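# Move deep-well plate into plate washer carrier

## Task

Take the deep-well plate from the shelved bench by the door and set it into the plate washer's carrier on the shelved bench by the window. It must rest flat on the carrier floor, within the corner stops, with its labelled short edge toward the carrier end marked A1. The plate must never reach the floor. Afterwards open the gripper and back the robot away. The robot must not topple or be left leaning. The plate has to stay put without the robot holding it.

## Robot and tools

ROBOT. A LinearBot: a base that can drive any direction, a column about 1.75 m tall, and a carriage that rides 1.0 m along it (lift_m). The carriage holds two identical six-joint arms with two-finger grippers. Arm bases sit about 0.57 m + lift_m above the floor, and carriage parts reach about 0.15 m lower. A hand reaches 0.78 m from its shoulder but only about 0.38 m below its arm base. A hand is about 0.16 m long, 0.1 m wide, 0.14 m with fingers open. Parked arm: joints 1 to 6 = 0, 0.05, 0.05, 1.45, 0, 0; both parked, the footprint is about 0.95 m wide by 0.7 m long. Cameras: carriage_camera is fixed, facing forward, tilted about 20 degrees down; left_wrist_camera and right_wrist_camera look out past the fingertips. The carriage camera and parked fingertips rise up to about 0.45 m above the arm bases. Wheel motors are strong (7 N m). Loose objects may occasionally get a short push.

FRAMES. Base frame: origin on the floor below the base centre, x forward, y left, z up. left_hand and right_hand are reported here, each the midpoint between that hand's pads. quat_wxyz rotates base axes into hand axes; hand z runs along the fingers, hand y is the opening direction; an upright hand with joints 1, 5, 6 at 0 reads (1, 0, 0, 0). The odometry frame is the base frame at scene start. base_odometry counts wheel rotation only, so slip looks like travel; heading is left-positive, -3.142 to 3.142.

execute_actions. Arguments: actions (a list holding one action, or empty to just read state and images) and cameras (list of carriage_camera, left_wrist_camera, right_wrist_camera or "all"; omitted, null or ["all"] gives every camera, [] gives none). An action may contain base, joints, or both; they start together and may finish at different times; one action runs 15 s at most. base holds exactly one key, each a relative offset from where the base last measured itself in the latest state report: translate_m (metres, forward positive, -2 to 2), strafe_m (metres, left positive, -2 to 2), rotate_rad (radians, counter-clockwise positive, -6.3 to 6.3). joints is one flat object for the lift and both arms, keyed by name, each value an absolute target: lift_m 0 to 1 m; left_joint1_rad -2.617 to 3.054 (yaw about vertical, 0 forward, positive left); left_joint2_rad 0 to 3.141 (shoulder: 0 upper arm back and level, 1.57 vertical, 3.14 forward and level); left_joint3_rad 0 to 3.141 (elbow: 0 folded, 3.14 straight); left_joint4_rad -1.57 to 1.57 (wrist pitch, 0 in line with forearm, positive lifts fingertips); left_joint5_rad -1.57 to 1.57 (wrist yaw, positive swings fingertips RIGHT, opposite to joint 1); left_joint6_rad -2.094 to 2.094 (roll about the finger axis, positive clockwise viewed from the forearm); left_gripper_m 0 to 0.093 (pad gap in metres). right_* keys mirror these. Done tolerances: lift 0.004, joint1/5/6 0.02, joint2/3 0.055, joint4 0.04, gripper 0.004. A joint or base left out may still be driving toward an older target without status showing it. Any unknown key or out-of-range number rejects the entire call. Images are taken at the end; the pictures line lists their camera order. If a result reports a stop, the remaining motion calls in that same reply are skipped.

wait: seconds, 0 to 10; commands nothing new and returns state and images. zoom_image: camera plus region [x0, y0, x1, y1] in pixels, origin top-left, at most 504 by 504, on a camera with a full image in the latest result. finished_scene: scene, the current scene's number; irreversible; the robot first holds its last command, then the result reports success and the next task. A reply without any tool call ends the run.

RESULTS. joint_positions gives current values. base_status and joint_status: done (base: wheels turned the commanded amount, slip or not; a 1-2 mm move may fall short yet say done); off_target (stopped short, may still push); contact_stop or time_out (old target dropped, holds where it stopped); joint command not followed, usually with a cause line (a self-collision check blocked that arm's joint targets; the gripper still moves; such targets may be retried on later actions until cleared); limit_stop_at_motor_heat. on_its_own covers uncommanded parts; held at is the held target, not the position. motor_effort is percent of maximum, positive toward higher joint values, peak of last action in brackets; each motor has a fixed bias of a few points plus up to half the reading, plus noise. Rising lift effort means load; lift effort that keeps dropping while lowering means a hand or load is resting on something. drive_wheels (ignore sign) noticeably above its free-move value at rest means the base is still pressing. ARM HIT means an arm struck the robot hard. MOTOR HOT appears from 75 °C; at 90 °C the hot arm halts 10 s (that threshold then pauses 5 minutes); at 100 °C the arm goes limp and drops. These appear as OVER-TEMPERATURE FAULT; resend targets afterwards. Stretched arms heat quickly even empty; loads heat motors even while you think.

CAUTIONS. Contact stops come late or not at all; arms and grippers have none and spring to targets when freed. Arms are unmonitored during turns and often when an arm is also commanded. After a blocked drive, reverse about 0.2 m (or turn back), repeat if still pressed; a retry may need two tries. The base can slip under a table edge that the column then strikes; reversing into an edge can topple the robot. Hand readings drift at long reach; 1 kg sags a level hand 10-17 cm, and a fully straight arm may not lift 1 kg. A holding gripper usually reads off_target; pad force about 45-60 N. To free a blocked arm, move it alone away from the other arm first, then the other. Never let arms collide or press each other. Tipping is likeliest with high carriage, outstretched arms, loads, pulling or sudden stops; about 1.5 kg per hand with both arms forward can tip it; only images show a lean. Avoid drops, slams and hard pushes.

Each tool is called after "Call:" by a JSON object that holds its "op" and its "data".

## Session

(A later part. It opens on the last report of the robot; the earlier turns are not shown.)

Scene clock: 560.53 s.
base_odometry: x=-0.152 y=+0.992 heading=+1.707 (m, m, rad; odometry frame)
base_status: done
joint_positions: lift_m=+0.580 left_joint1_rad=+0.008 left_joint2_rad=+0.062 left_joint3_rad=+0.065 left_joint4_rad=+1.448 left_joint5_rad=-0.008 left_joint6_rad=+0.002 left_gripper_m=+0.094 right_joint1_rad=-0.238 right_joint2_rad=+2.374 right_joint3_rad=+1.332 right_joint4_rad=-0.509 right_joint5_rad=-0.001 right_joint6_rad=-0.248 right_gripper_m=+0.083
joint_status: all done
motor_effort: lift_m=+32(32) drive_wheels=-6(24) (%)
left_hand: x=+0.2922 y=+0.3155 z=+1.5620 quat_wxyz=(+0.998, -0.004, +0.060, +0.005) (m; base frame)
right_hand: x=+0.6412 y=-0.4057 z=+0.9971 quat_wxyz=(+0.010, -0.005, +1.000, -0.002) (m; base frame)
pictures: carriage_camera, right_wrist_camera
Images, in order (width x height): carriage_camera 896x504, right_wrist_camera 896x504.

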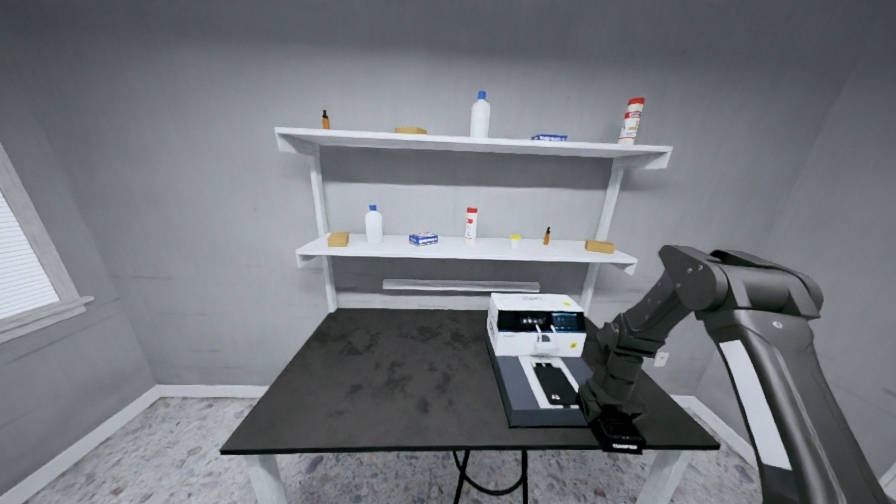

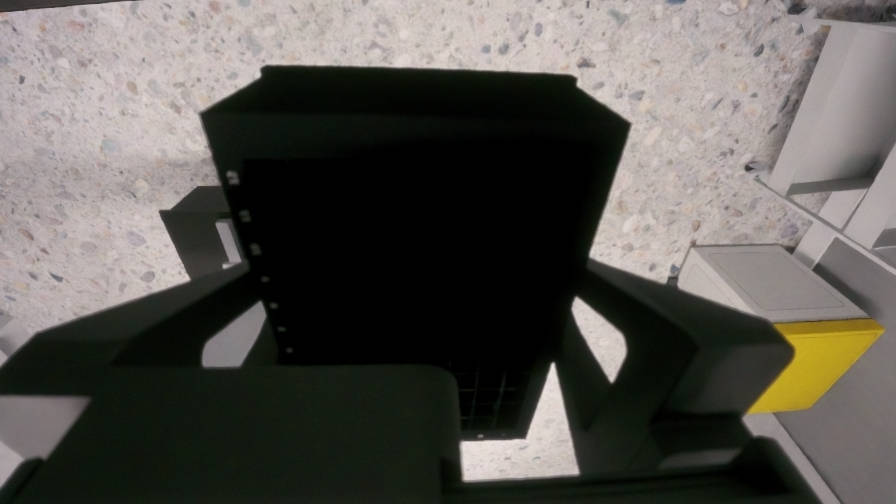

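Call:
{"op": "execute_actions", "data": {"actions": [{"base": {"translate_m": 0.212}, "joints": {"right_joint1_rad": -0.215, "right_joint6_rad": -0.284, "lift_m": 0.525}}], "cameras": ["carriage_camera", "right_wrist_camera"]}}

Scene clock: 624.50 s.
base_odometry: x=-0.181 y=+1.203 heading=+1.707 (m, m, rad; odometry frame)
base_status: done
joint_positions: lift_m=+0.525 left_joint1_rad=+0.008 left_joint2_rad=+0.061 left_joint3_rad=+0.065 left_joint4_rad=+1.449 left_joint5_rad=-0.008 left_joint6_rad=+0.002 left_gripper_m=+0.094 right_joint1_rad=-0.223 right_joint2_rad=+2.382 right_joint3_rad=+1.332 right_joint4_rad=-0.512 right_joint5_rad=+0.000 right_joint6_rad=-0.278 right_gripper_m=+0.083
joint_status: all done
motor_effort: lift_m=+31(32) drive_wheels=-4(18) (%)
left_hand: x=+0.2917 y=+0.3155 z=+1.5071 quat_wxyz=(+0.998, -0.004, +0.059, +0.005) (m; base frame)
right_hand: x=+0.6399 y=-0.3996 z=+0.9392 quat_wxyz=(+0.005, -0.028, +1.000, -0.001) (m; base frame)
pictures: carriage_camera, right_wrist_camera
Images, in order (width x height): carriage_camera 896x504, right_wrist_camera 896x504.

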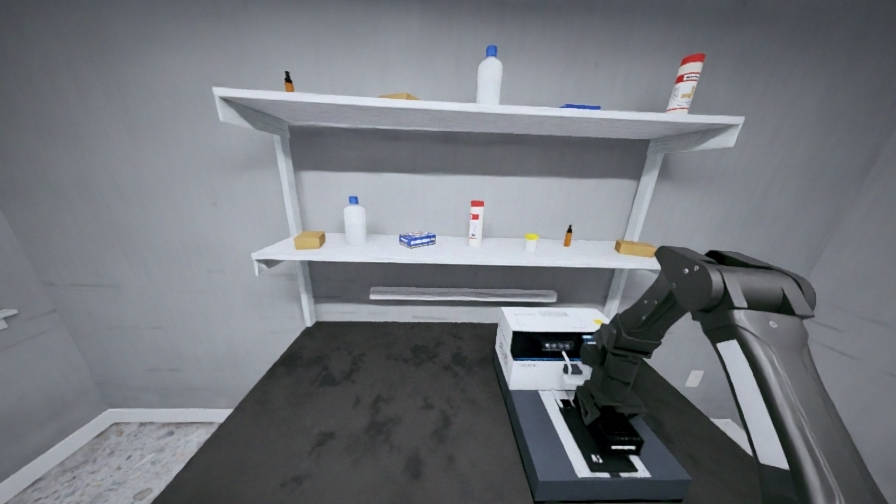

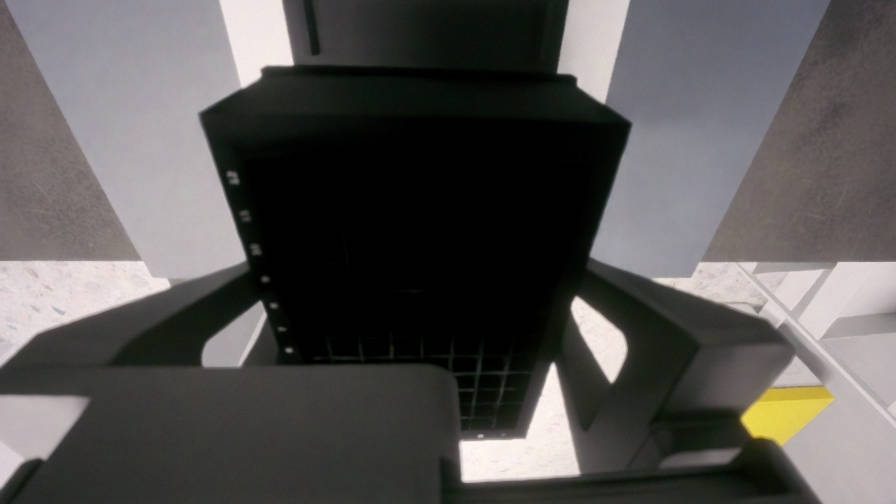

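Call:
{"op": "zoom_image", "data": {"camera": "right_wrist_camera", "region": [190, 0, 650, 140]}}

Call:
{"op": "zoom_image", "data": {"camera": "carriage_camera", "region": [520, 370, 700, 504]}}

Region (190, 0, 650, 140) of right_wrist_camera's 896x504 image, scaled by 1.096, with more detail than that image has; it fills the top 153 rows of this view, and the rest is white.

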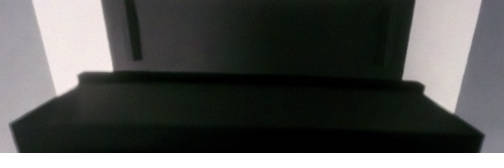

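Region (520, 370, 700, 504) of carriage_camera's 896x504 image, scaled by 2.800, with more detail than that image has; it fills the top 375 rows of this view, and the rest is white.

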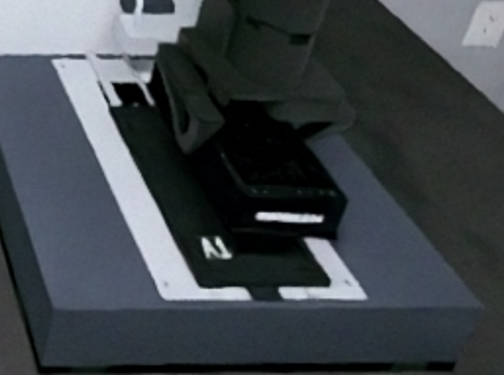

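Call:
{"op": "zoom_image", "data": {"camera": "right_wrist_camera", "region": [210, 0, 350, 90]}}

Call:
{"op": "zoom_image", "data": {"camera": "right_wrist_camera", "region": [500, 0, 640, 90]}}

Region (210, 0, 350, 90) of right_wrist_camera's 896x504 image, scaled by 3.600, with more detail than that image has; it fills the top 324 rows of this view, and the rest is white.

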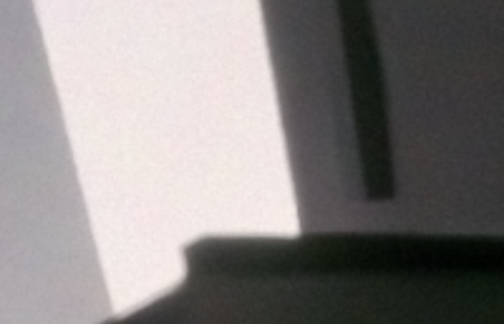

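Region (500, 0, 640, 90) of right_wrist_camera's 896x504 image, scaled by 3.600, with more detail than that image has; it fills the top 324 rows of this view, and the rest is white.

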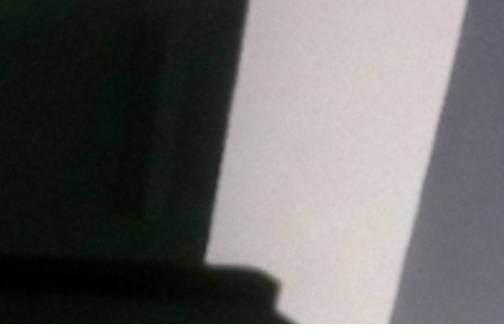

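Call:
{"op": "execute_actions", "data": {"actions": [{"base": {"translate_m": 0.019}, "joints": {"right_joint4_rad": -0.53, "right_joint6_rad": -0.296, "lift_m": 0.492}}], "cameras": ["carriage_camera", "right_wrist_camera"]}}

Scene clock: 737.30 s.
base_odometry: x=-0.183 y=+1.221 heading=+1.706 (m, m, rad; odometry frame)
base_status: done
joint_positions: lift_m=+0.492 left_joint1_rad=+0.008 left_joint2_rad=+0.061 left_joint3_rad=+0.065 left_joint4_rad=+1.449 left_joint5_rad=-0.008 left_joint6_rad=+0.002 left_gripper_m=+0.094 right_joint1_rad=-0.222 right_joint2_rad=+2.382 right_joint3_rad=+1.332 right_joint4_rad=-0.528 right_joint5_rad=+0.000 right_joint6_rad=-0.288 right_gripper_m=+0.083
joint_status: all done
motor_effort: lift_m=+31(31) drive_wheels=+5(16) (%)
left_hand: x=+0.2917 y=+0.3155 z=+1.4741 quat_wxyz=(+0.998, -0.004, +0.059, +0.005) (m; base frame)
right_hand: x=+0.6359 y=-0.3985 z=+0.9061 quat_wxyz=(-0.003, -0.033, +0.999, +0.001) (m; base frame)
pictures: carriage_camera, right_wrist_camera
Images, in order (width x height): carriage_camera 896x504, right_wrist_camera 896x504.

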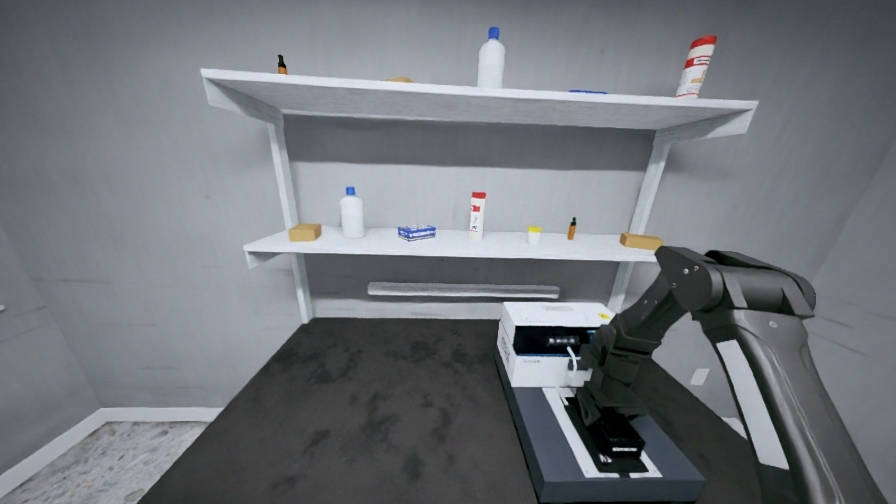

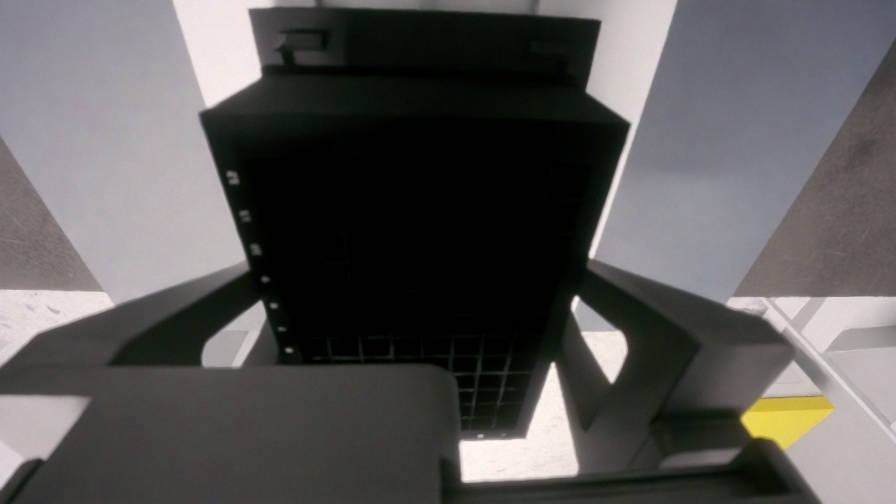

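Call:
{"op": "zoom_image", "data": {"camera": "right_wrist_camera", "region": [230, 0, 370, 100]}}

Call:
{"op": "zoom_image", "data": {"camera": "right_wrist_camera", "region": [490, 0, 630, 100]}}

Call:
{"op": "zoom_image", "data": {"camera": "carriage_camera", "region": [560, 400, 680, 490]}}

Region (230, 0, 370, 100) of right_wrist_camera's 896x504 image, scaled by 3.600, with more detail than that image has; it fills the top 360 rows of this view, and the rest is white.

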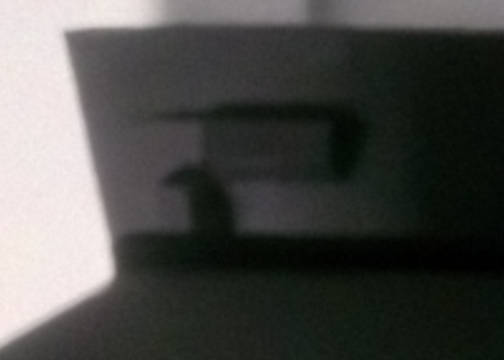

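Region (490, 0, 630, 100) of right_wrist_camera's 896x504 image, scaled by 3.600, with more detail than that image has; it fills the top 360 rows of this view, and the rest is white.

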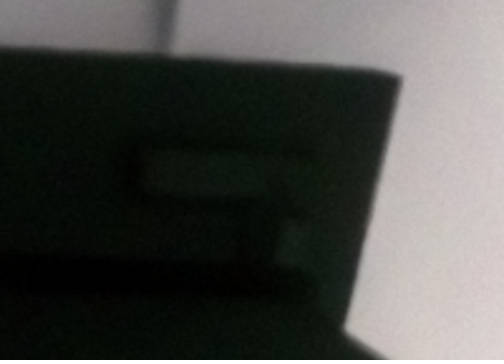

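Region (560, 400, 680, 490) of carriage_camera's 896x504 image, scaled by 4.200, with more detail than that image has; it fills the top 378 rows of this view, and the rest is white.

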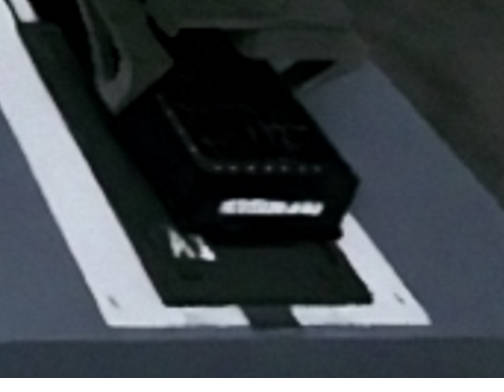

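Call:
{"op": "zoom_image", "data": {"camera": "right_wrist_camera", "region": [0, 0, 300, 340]}}

Call:
{"op": "zoom_image", "data": {"camera": "right_wrist_camera", "region": [560, 0, 896, 340]}}

Region (0, 0, 300, 340) of right_wrist_camera's 896x504 image, scaled by 1.482, with more detail than that image has; it fills the left 445 columns of this view, and the rest is white.

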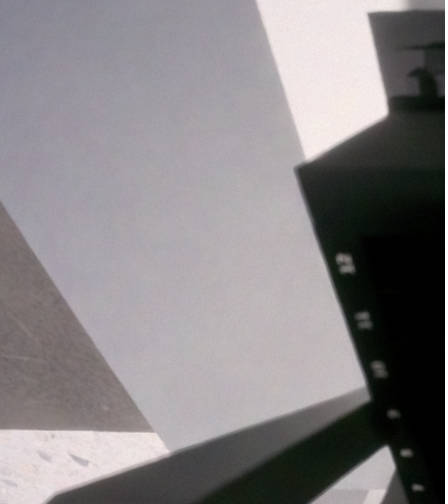

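Region (560, 0, 896, 340) of right_wrist_camera's 896x504 image, scaled by 1.482, with more detail than that image has; it fills the left 498 columns of this view, and the rest is white.

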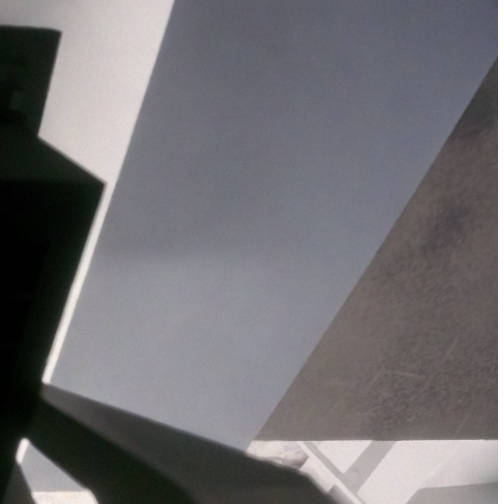

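Call:
{"op": "execute_actions", "data": {"actions": [{"base": {"strafe_m": -0.0015}, "joints": {"lift_m": 0.484}}], "cameras": ["carriage_camera", "right_wrist_camera"]}}

Scene clock: 812.70 s.
base_odometry: x=-0.182 y=+1.222 heading=+1.706 (m, m, rad; odometry frame)
base_status: done
joint_positions: lift_m=+0.484 left_joint1_rad=+0.008 left_joint2_rad=+0.061 left_joint3_rad=+0.065 left_joint4_rad=+1.449 left_joint5_rad=-0.007 left_joint6_rad=+0.002 left_gripper_m=+0.094 right_joint1_rad=-0.219 right_joint2_rad=+2.382 right_joint3_rad=+1.332 right_joint4_rad=-0.529 right_joint5_rad=+0.001 right_joint6_rad=-0.288 right_gripper_m=+0.083
joint_status: all done
motor_effort: lift_m=+30(31) drive_wheels=+3(5) (%)
left_hand: x=+0.2917 y=+0.3154 z=+1.4662 quat_wxyz=(+0.998, -0.004, +0.059, +0.005) (m; base frame)
right_hand: x=+0.6359 y=-0.3973 z=+0.8981 quat_wxyz=(-0.004, -0.034, +0.999, +0.001) (m; base frame)
pictures: carriage_camera, right_wrist_camera
Images, in order (width x height): carriage_camera 896x504, right_wrist_camera 896x504.

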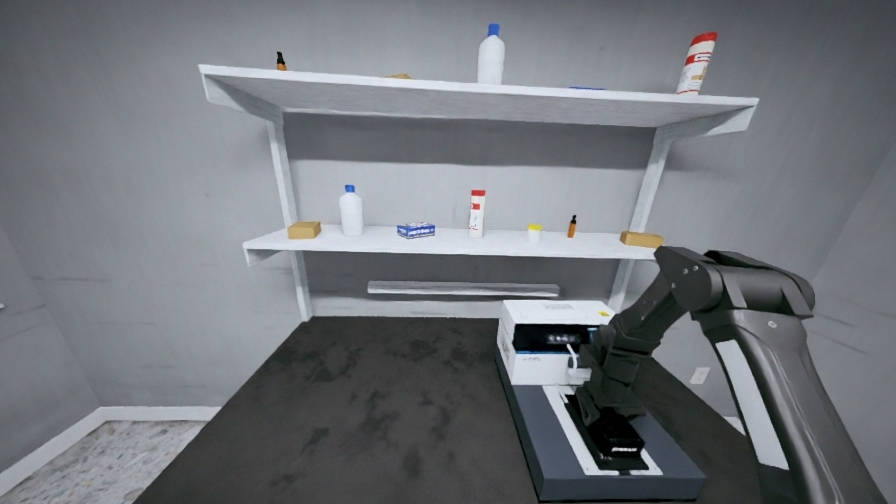

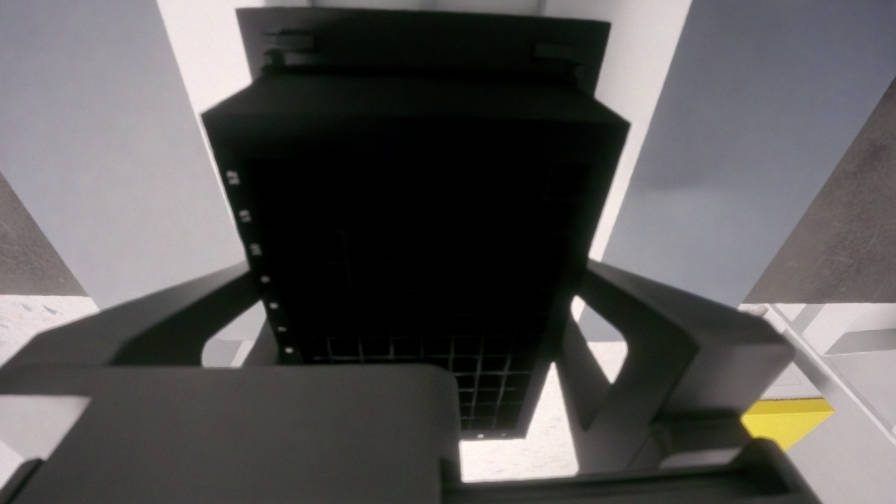

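Call:
{"op": "zoom_image", "data": {"camera": "right_wrist_camera", "region": [220, 0, 360, 100]}}

Call:
{"op": "zoom_image", "data": {"camera": "right_wrist_camera", "region": [500, 0, 640, 100]}}

Region (220, 0, 360, 100) of right_wrist_camera's 896x504 image, scaled by 3.600, with more detail than that image has; it fills the top 360 rows of this view, and the rest is white.

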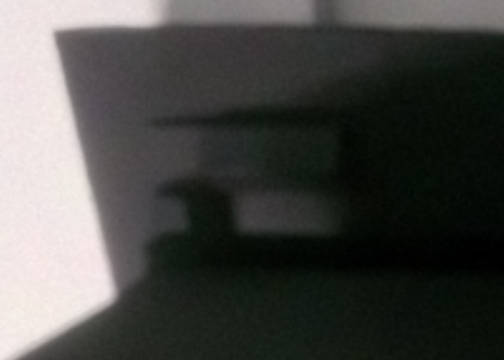

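Region (500, 0, 640, 100) of right_wrist_camera's 896x504 image, scaled by 3.600, with more detail than that image has; it fills the top 360 rows of this view, and the rest is white.

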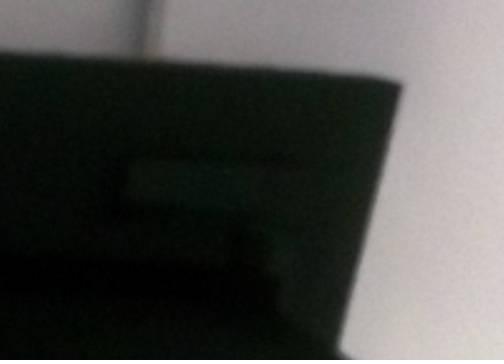

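Call:
{"op": "execute_actions", "data": {"actions": [{"base": {"strafe_m": -0.001}, "joints": {"right_joint1_rad": -0.22, "lift_m": 0.479}}], "cameras": ["carriage_camera", "right_wrist_camera"]}}

Scene clock: 848.20 s.
base_odometry: x=-0.181 y=+1.222 heading=+1.706 (m, m, rad; odometry frame)
base_status: done
joint_positions: lift_m=+0.479 left_joint1_rad=+0.008 left_joint2_rad=+0.061 left_joint3_rad=+0.065 left_joint4_rad=+1.449 left_joint5_rad=-0.007 left_joint6_rad=+0.002 left_gripper_m=+0.094 right_joint1_rad=-0.219 right_joint2_rad=+2.382 right_joint3_rad=+1.332 right_joint4_rad=-0.530 right_joint5_rad=+0.001 right_joint6_rad=-0.288 right_gripper_m=+0.083
joint_status: all done
motor_effort: lift_m=+30(31) drive_wheels=+4(7) (%)
left_hand: x=+0.2917 y=+0.3153 z=+1.4612 quat_wxyz=(+0.998, -0.004, +0.059, +0.005) (m; base frame)
right_hand: x=+0.6357 y=-0.3974 z=+0.8931 quat_wxyz=(-0.004, -0.034, +0.999, +0.001) (m; base frame)
pictures: carriage_camera, right_wrist_camera
Images, in order (width x height): carriage_camera 896x504, right_wrist_camera 896x504.

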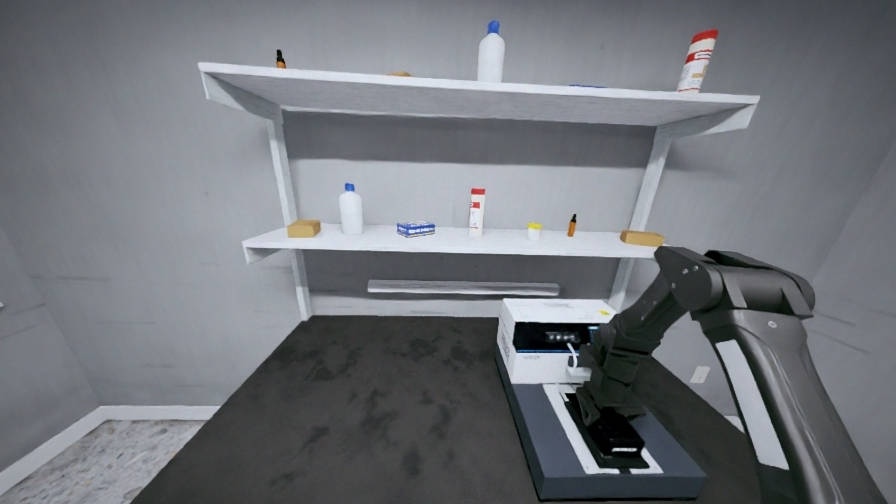

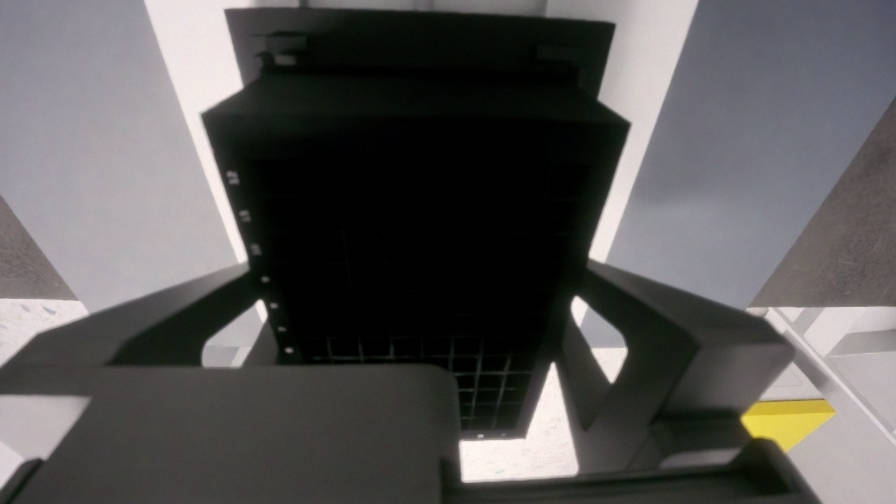

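Call:
{"op": "zoom_image", "data": {"camera": "right_wrist_camera", "region": [210, 0, 350, 100]}}

Call:
{"op": "zoom_image", "data": {"camera": "right_wrist_camera", "region": [500, 0, 640, 100]}}

Call:
{"op": "zoom_image", "data": {"camera": "carriage_camera", "region": [570, 410, 670, 485]}}

Region (210, 0, 350, 100) of right_wrist_camera's 896x504 image, scaled by 3.600, with more detail than that image has; it fills the top 360 rows of this view, and the rest is white.

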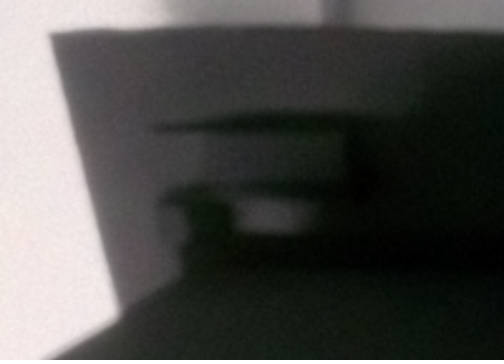

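Region (500, 0, 640, 100) of right_wrist_camera's 896x504 image, scaled by 3.600, with more detail than that image has; it fills the top 360 rows of this view, and the rest is white.

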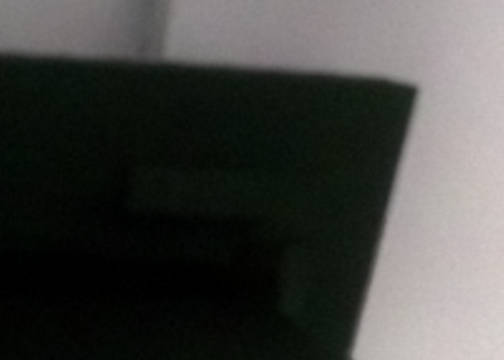

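Region (570, 410, 670, 485) of carriage_camera's 896x504 image, scaled by 5.040, with more detail than that image has; it fills the top 378 rows of this view, and the rest is white.

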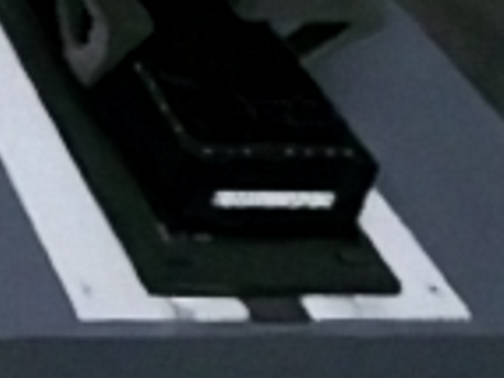

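Call:
{"op": "execute_actions", "data": {"actions": [{"base": {"translate_m": 0.001}}], "cameras": ["carriage_camera", "right_wrist_camera"]}}

Scene clock: 934.43 s.
base_odometry: x=-0.181 y=+1.223 heading=+1.707 (m, m, rad; odometry frame)
base_status: done
joint_positions: lift_m=+0.479 left_joint1_rad=+0.008 left_joint2_rad=+0.061 left_joint3_rad=+0.065 left_joint4_rad=+1.449 left_joint5_rad=-0.007 left_joint6_rad=+0.002 left_gripper_m=+0.094 right_joint1_rad=-0.219 right_joint2_rad=+2.382 right_joint3_rad=+1.332 right_joint4_rad=-0.529 right_joint5_rad=+0.001 right_joint6_rad=-0.288 right_gripper_m=+0.083
joint_status: not commanded
motor_effort: lift_m=+30(30) drive_wheels=+4(10) (%)
left_hand: x=+0.2916 y=+0.3153 z=+1.4612 quat_wxyz=(+0.998, -0.004, +0.059, +0.005) (m; base frame)
right_hand: x=+0.6359 y=-0.3974 z=+0.8931 quat_wxyz=(-0.004, -0.034, +0.999, +0.001) (m; base frame)
pictures: carriage_camera, right_wrist_camera
Images, in order (width x height): carriage_camera 896x504, right_wrist_camera 896x504.

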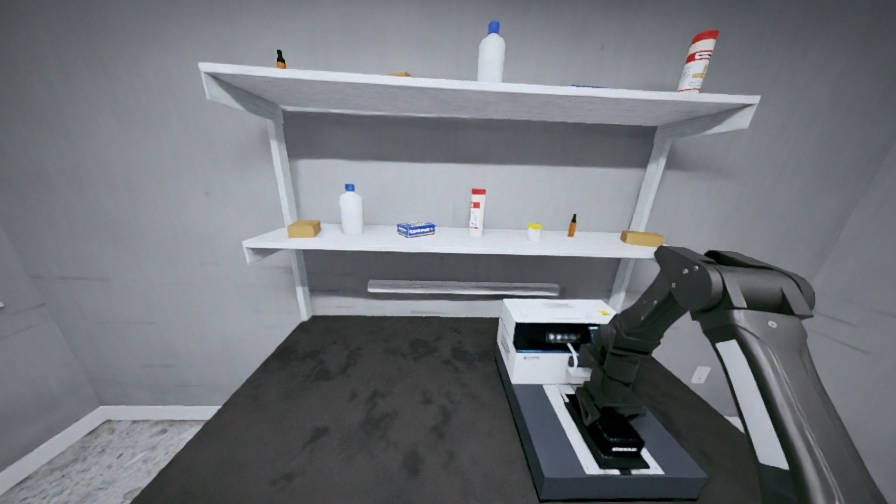

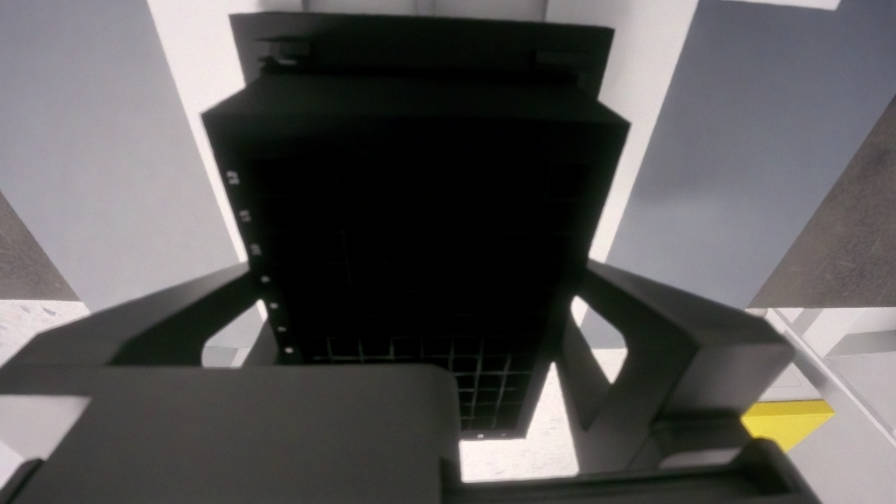

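Call:
{"op": "zoom_image", "data": {"camera": "right_wrist_camera", "region": [210, 0, 350, 100]}}

Call:
{"op": "zoom_image", "data": {"camera": "right_wrist_camera", "region": [500, 0, 640, 100]}}

Region (210, 0, 350, 100) of right_wrist_camera's 896x504 image, scaled by 3.600, with more detail than that image has; it fills the top 360 rows of this view, and the rest is white.

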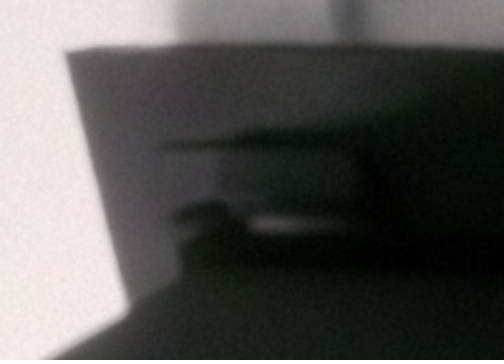

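Region (500, 0, 640, 100) of right_wrist_camera's 896x504 image, scaled by 3.600, with more detail than that image has; it fills the top 360 rows of this view, and the rest is white.

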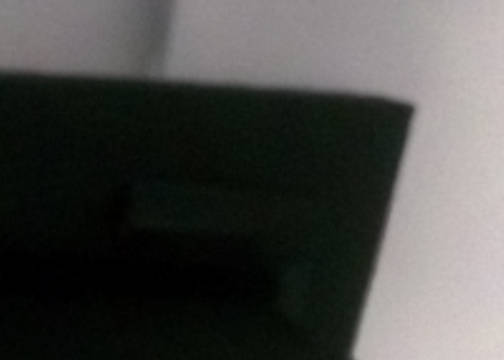

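Call:
{"op": "execute_actions", "data": {"actions": [{"joints": {"lift_m": 0.466}}], "cameras": ["carriage_camera", "right_wrist_camera"]}}

Scene clock: 969.83 s.
base_odometry: x=-0.181 y=+1.223 heading=+1.707 (m, m, rad; odometry frame)
base_status: not commanded
joint_positions: lift_m=+0.466 left_joint1_rad=+0.008 left_joint2_rad=+0.061 left_joint3_rad=+0.065 left_joint4_rad=+1.449 left_joint5_rad=-0.007 left_joint6_rad=+0.002 left_gripper_m=+0.094 right_joint1_rad=-0.219 right_joint2_rad=+2.370 right_joint3_rad=+1.332 right_joint4_rad=-0.544 right_joint5_rad=+0.005 right_joint6_rad=-0.287 right_gripper_m=+0.083
joint_status: all done
motor_effort: lift_m=+29(29) drive_wheels=+4(3) (%)
left_hand: x=+0.2917 y=+0.3153 z=+1.4483 quat_wxyz=(+0.998, -0.004, +0.059, +0.005) (m; base frame)
right_hand: x=+0.6350 y=-0.3981 z=+0.8848 quat_wxyz=(-0.006, -0.034, +0.999, -0.001) (m; base frame)
pictures: carriage_camera, right_wrist_camera
Images, in order (width x height): carriage_camera 896x504, right_wrist_camera 896x504.

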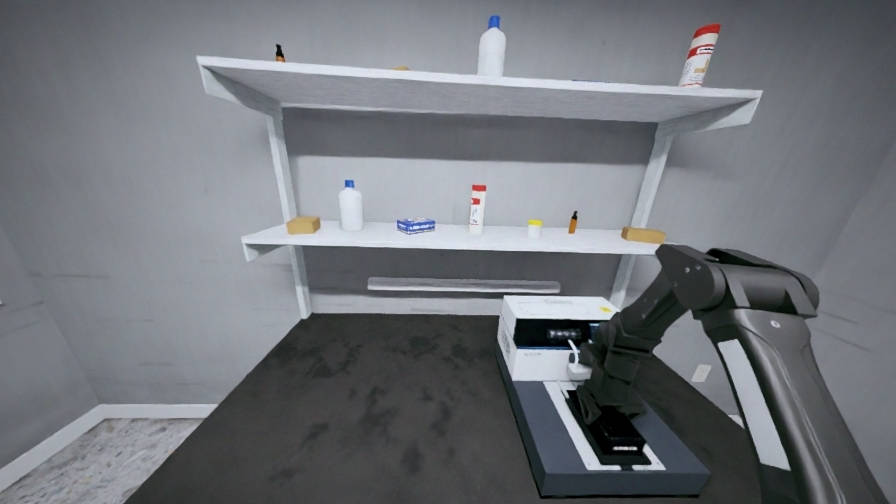

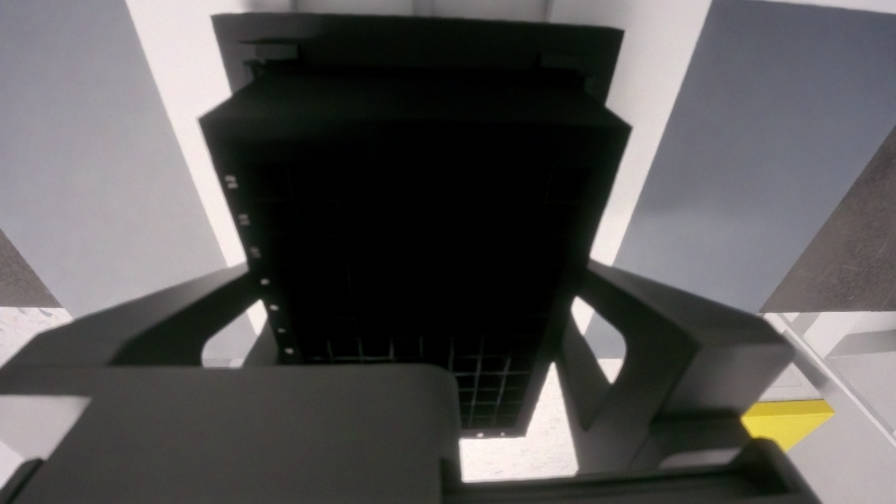

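Call:
{"op": "execute_actions", "data": {"actions": []}}

Scene clock: 988.90 s.
base_odometry: x=-0.181 y=+1.223 heading=+1.707 (m, m, rad; odometry frame)
base_status: not commanded
joint_positions: lift_m=+0.466 left_joint1_rad=+0.008 left_joint2_rad=+0.061 left_joint3_rad=+0.065 left_joint4_rad=+1.449 left_joint5_rad=-0.007 left_joint6_rad=+0.002 left_gripper_m=+0.094 right_joint1_rad=-0.219 right_joint2_rad=+2.370 right_joint3_rad=+1.332 right_joint4_rad=-0.544 right_joint5_rad=+0.006 right_joint6_rad=-0.287 right_gripper_m=+0.083
joint_status: all done
motor_effort: lift_m=+29(29) drive_wheels=+4(3) (%)
left_hand: x=+0.2917 y=+0.3153 z=+1.4483 quat_wxyz=(+0.998, -0.004, +0.059, +0.005) (m; base frame)
right_hand: x=+0.6350 y=-0.3981 z=+0.8848 quat_wxyz=(-0.006, -0.034, +0.999, -0.001) (m; base frame)
pictures: carriage_camera, left_wrist_camera, right_wrist_camera
Images, in order (width x height): carriage_camera 896x504, left_wrist_camera 896x504, right_wrist_camera 896x504.

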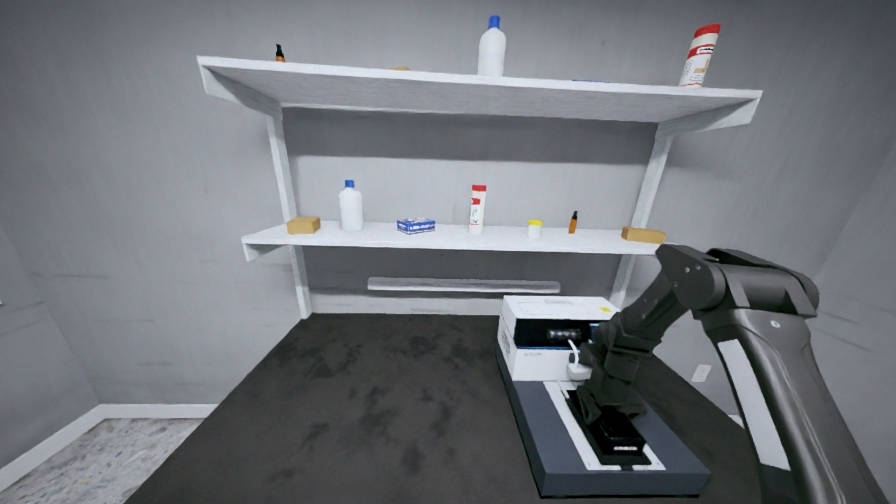

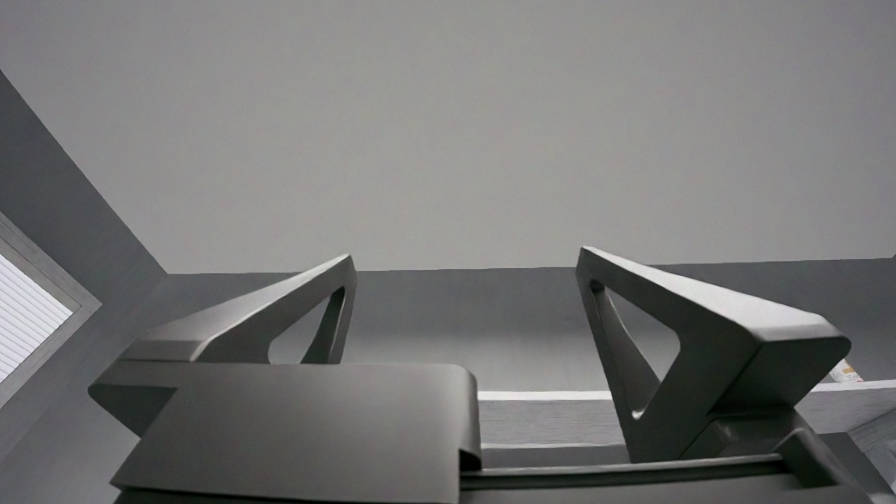

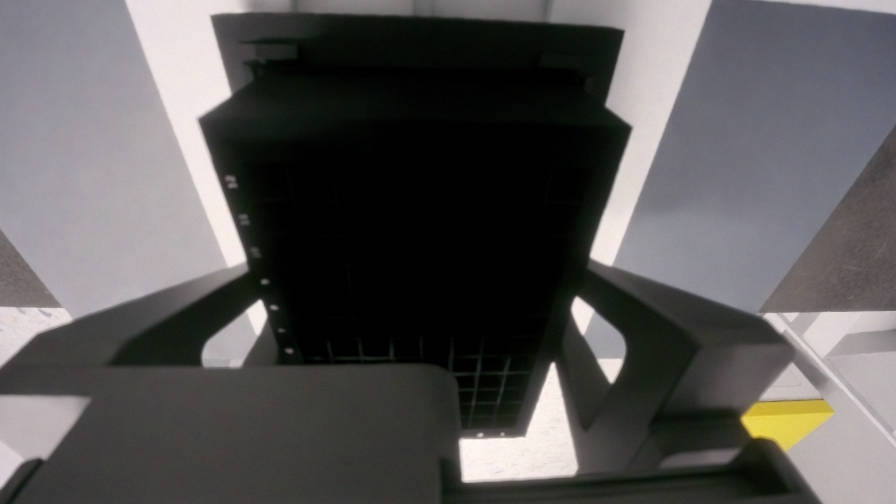

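Call:
{"op": "zoom_image", "data": {"camera": "right_wrist_camera", "region": [200, 0, 340, 100]}}

Call:
{"op": "zoom_image", "data": {"camera": "right_wrist_camera", "region": [510, 0, 650, 100]}}

Call:
{"op": "zoom_image", "data": {"camera": "carriage_camera", "region": [550, 380, 690, 485]}}

Region (200, 0, 340, 100) of right_wrist_camera's 896x504 image, scaled by 3.600, with more detail than that image has; it fills the top 360 rows of this view, and the rest is white.

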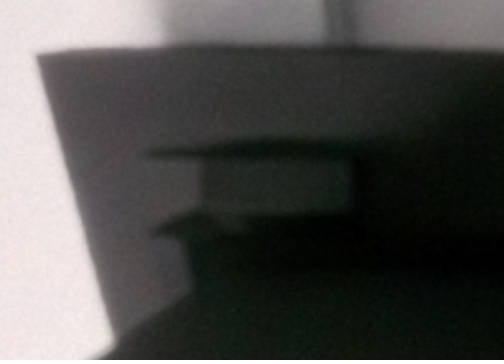

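Region (510, 0, 650, 100) of right_wrist_camera's 896x504 image, scaled by 3.600, with more detail than that image has; it fills the top 360 rows of this view, and the rest is white.

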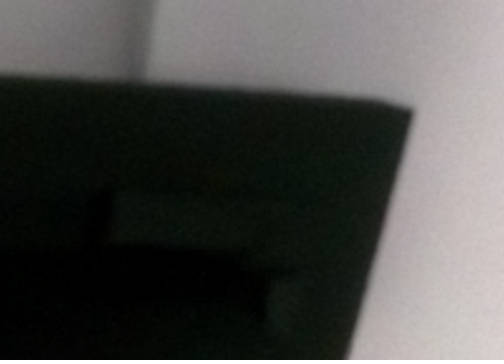

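Region (550, 380, 690, 485) of carriage_camera's 896x504 image, scaled by 3.600, with more detail than that image has; it fills the top 378 rows of this view, and the rest is white.

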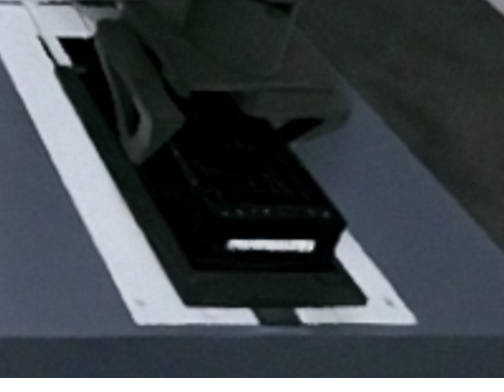

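Call:
{"op": "zoom_image", "data": {"camera": "carriage_camera", "region": [590, 430, 660, 475]}}

Call:
{"op": "zoom_image", "data": {"camera": "right_wrist_camera", "region": [230, 30, 310, 90]}}

Call:
{"op": "zoom_image", "data": {"camera": "right_wrist_camera", "region": [530, 40, 610, 100]}}

Region (590, 430, 660, 475) of carriage_camera's 896x504 image, scaled by 7.200, with more detail than that image has; it fills the top 324 rows of this view, and the rest is white.

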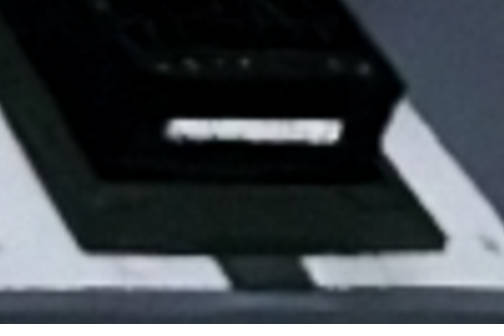

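Region (230, 30, 310, 90) of right_wrist_camera's 896x504 image, scaled by 6.300, with more detail than that image has; it fills the top 378 rows of this view, and the rest is white.

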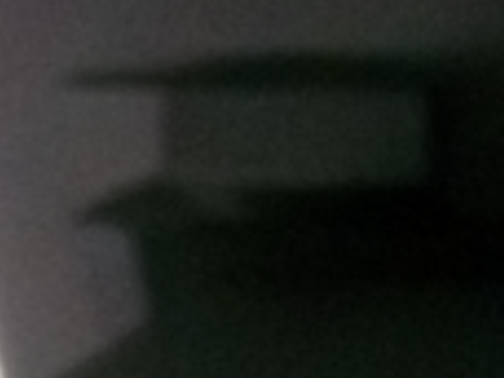

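Region (530, 40, 610, 100) of right_wrist_camera's 896x504 image, scaled by 6.300, with more detail than that image has; it fills the top 378 rows of this view, and the rest is white.

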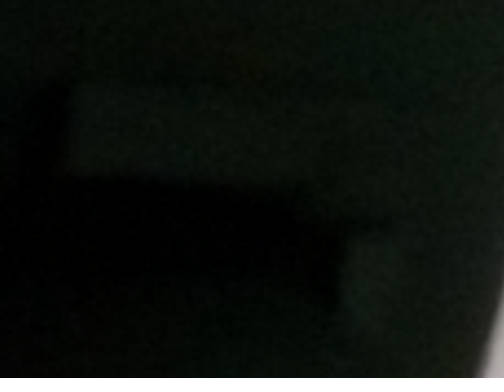

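Call:
{"op": "execute_actions", "data": {"actions": [{"base": {"translate_m": 0.001}}], "cameras": ["right_wrist_camera", "carriage_camera"]}}

Scene clock: 1109.43 s.
base_odometry: x=-0.181 y=+1.224 heading=+1.707 (m, m, rad; odometry frame)
base_status: done
joint_positions: lift_m=+0.466 left_joint1_rad=+0.008 left_joint2_rad=+0.061 left_joint3_rad=+0.065 left_joint4_rad=+1.449 left_joint5_rad=-0.007 left_joint6_rad=+0.002 left_gripper_m=+0.094 right_joint1_rad=-0.219 right_joint2_rad=+2.370 right_joint3_rad=+1.332 right_joint4_rad=-0.548 right_joint5_rad=+0.008 right_joint6_rad=-0.287 right_gripper_m=+0.083
joint_status: not commanded
motor_effort: lift_m=+29(29) drive_wheels=+3(10) (%)
left_hand: x=+0.2918 y=+0.3153 z=+1.4483 quat_wxyz=(+0.998, -0.004, +0.059, +0.005) (m; base frame)
right_hand: x=+0.6340 y=-0.3983 z=+0.8848 quat_wxyz=(-0.008, -0.034, +0.999, -0.002) (m; base frame)
pictures: carriage_camera, right_wrist_camera
Images, in order (width x height): carriage_camera 896x504, right_wrist_camera 896x504.

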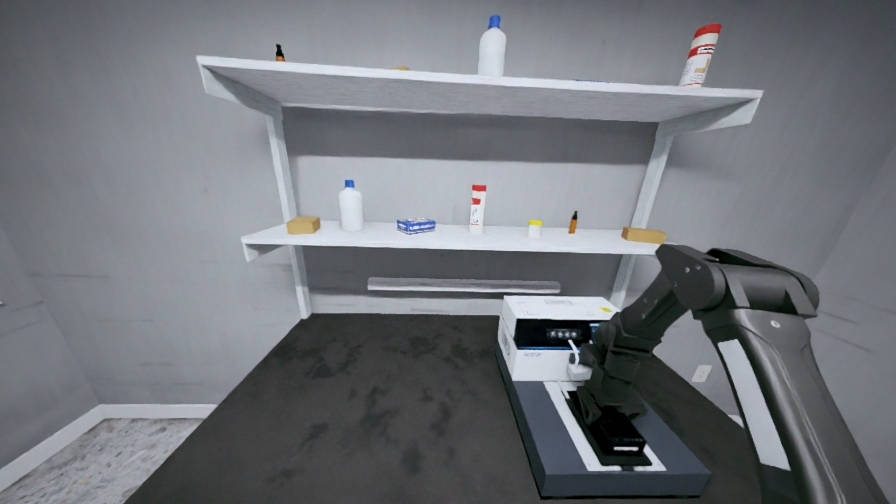

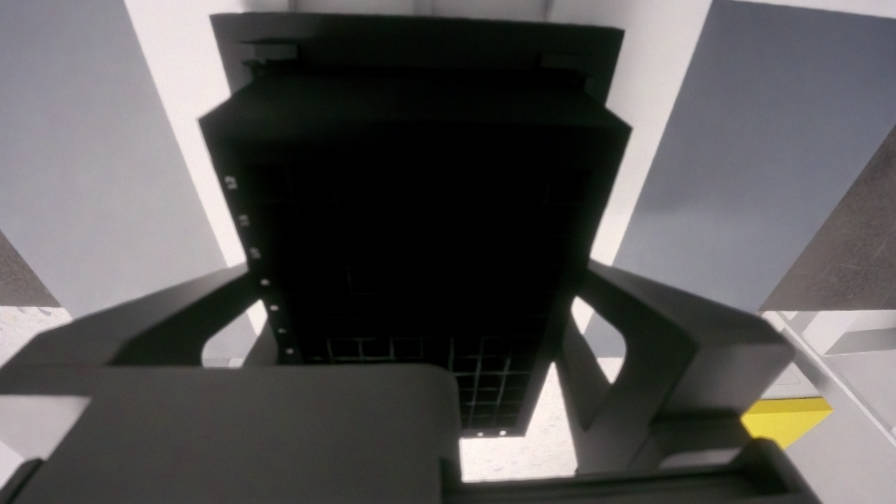

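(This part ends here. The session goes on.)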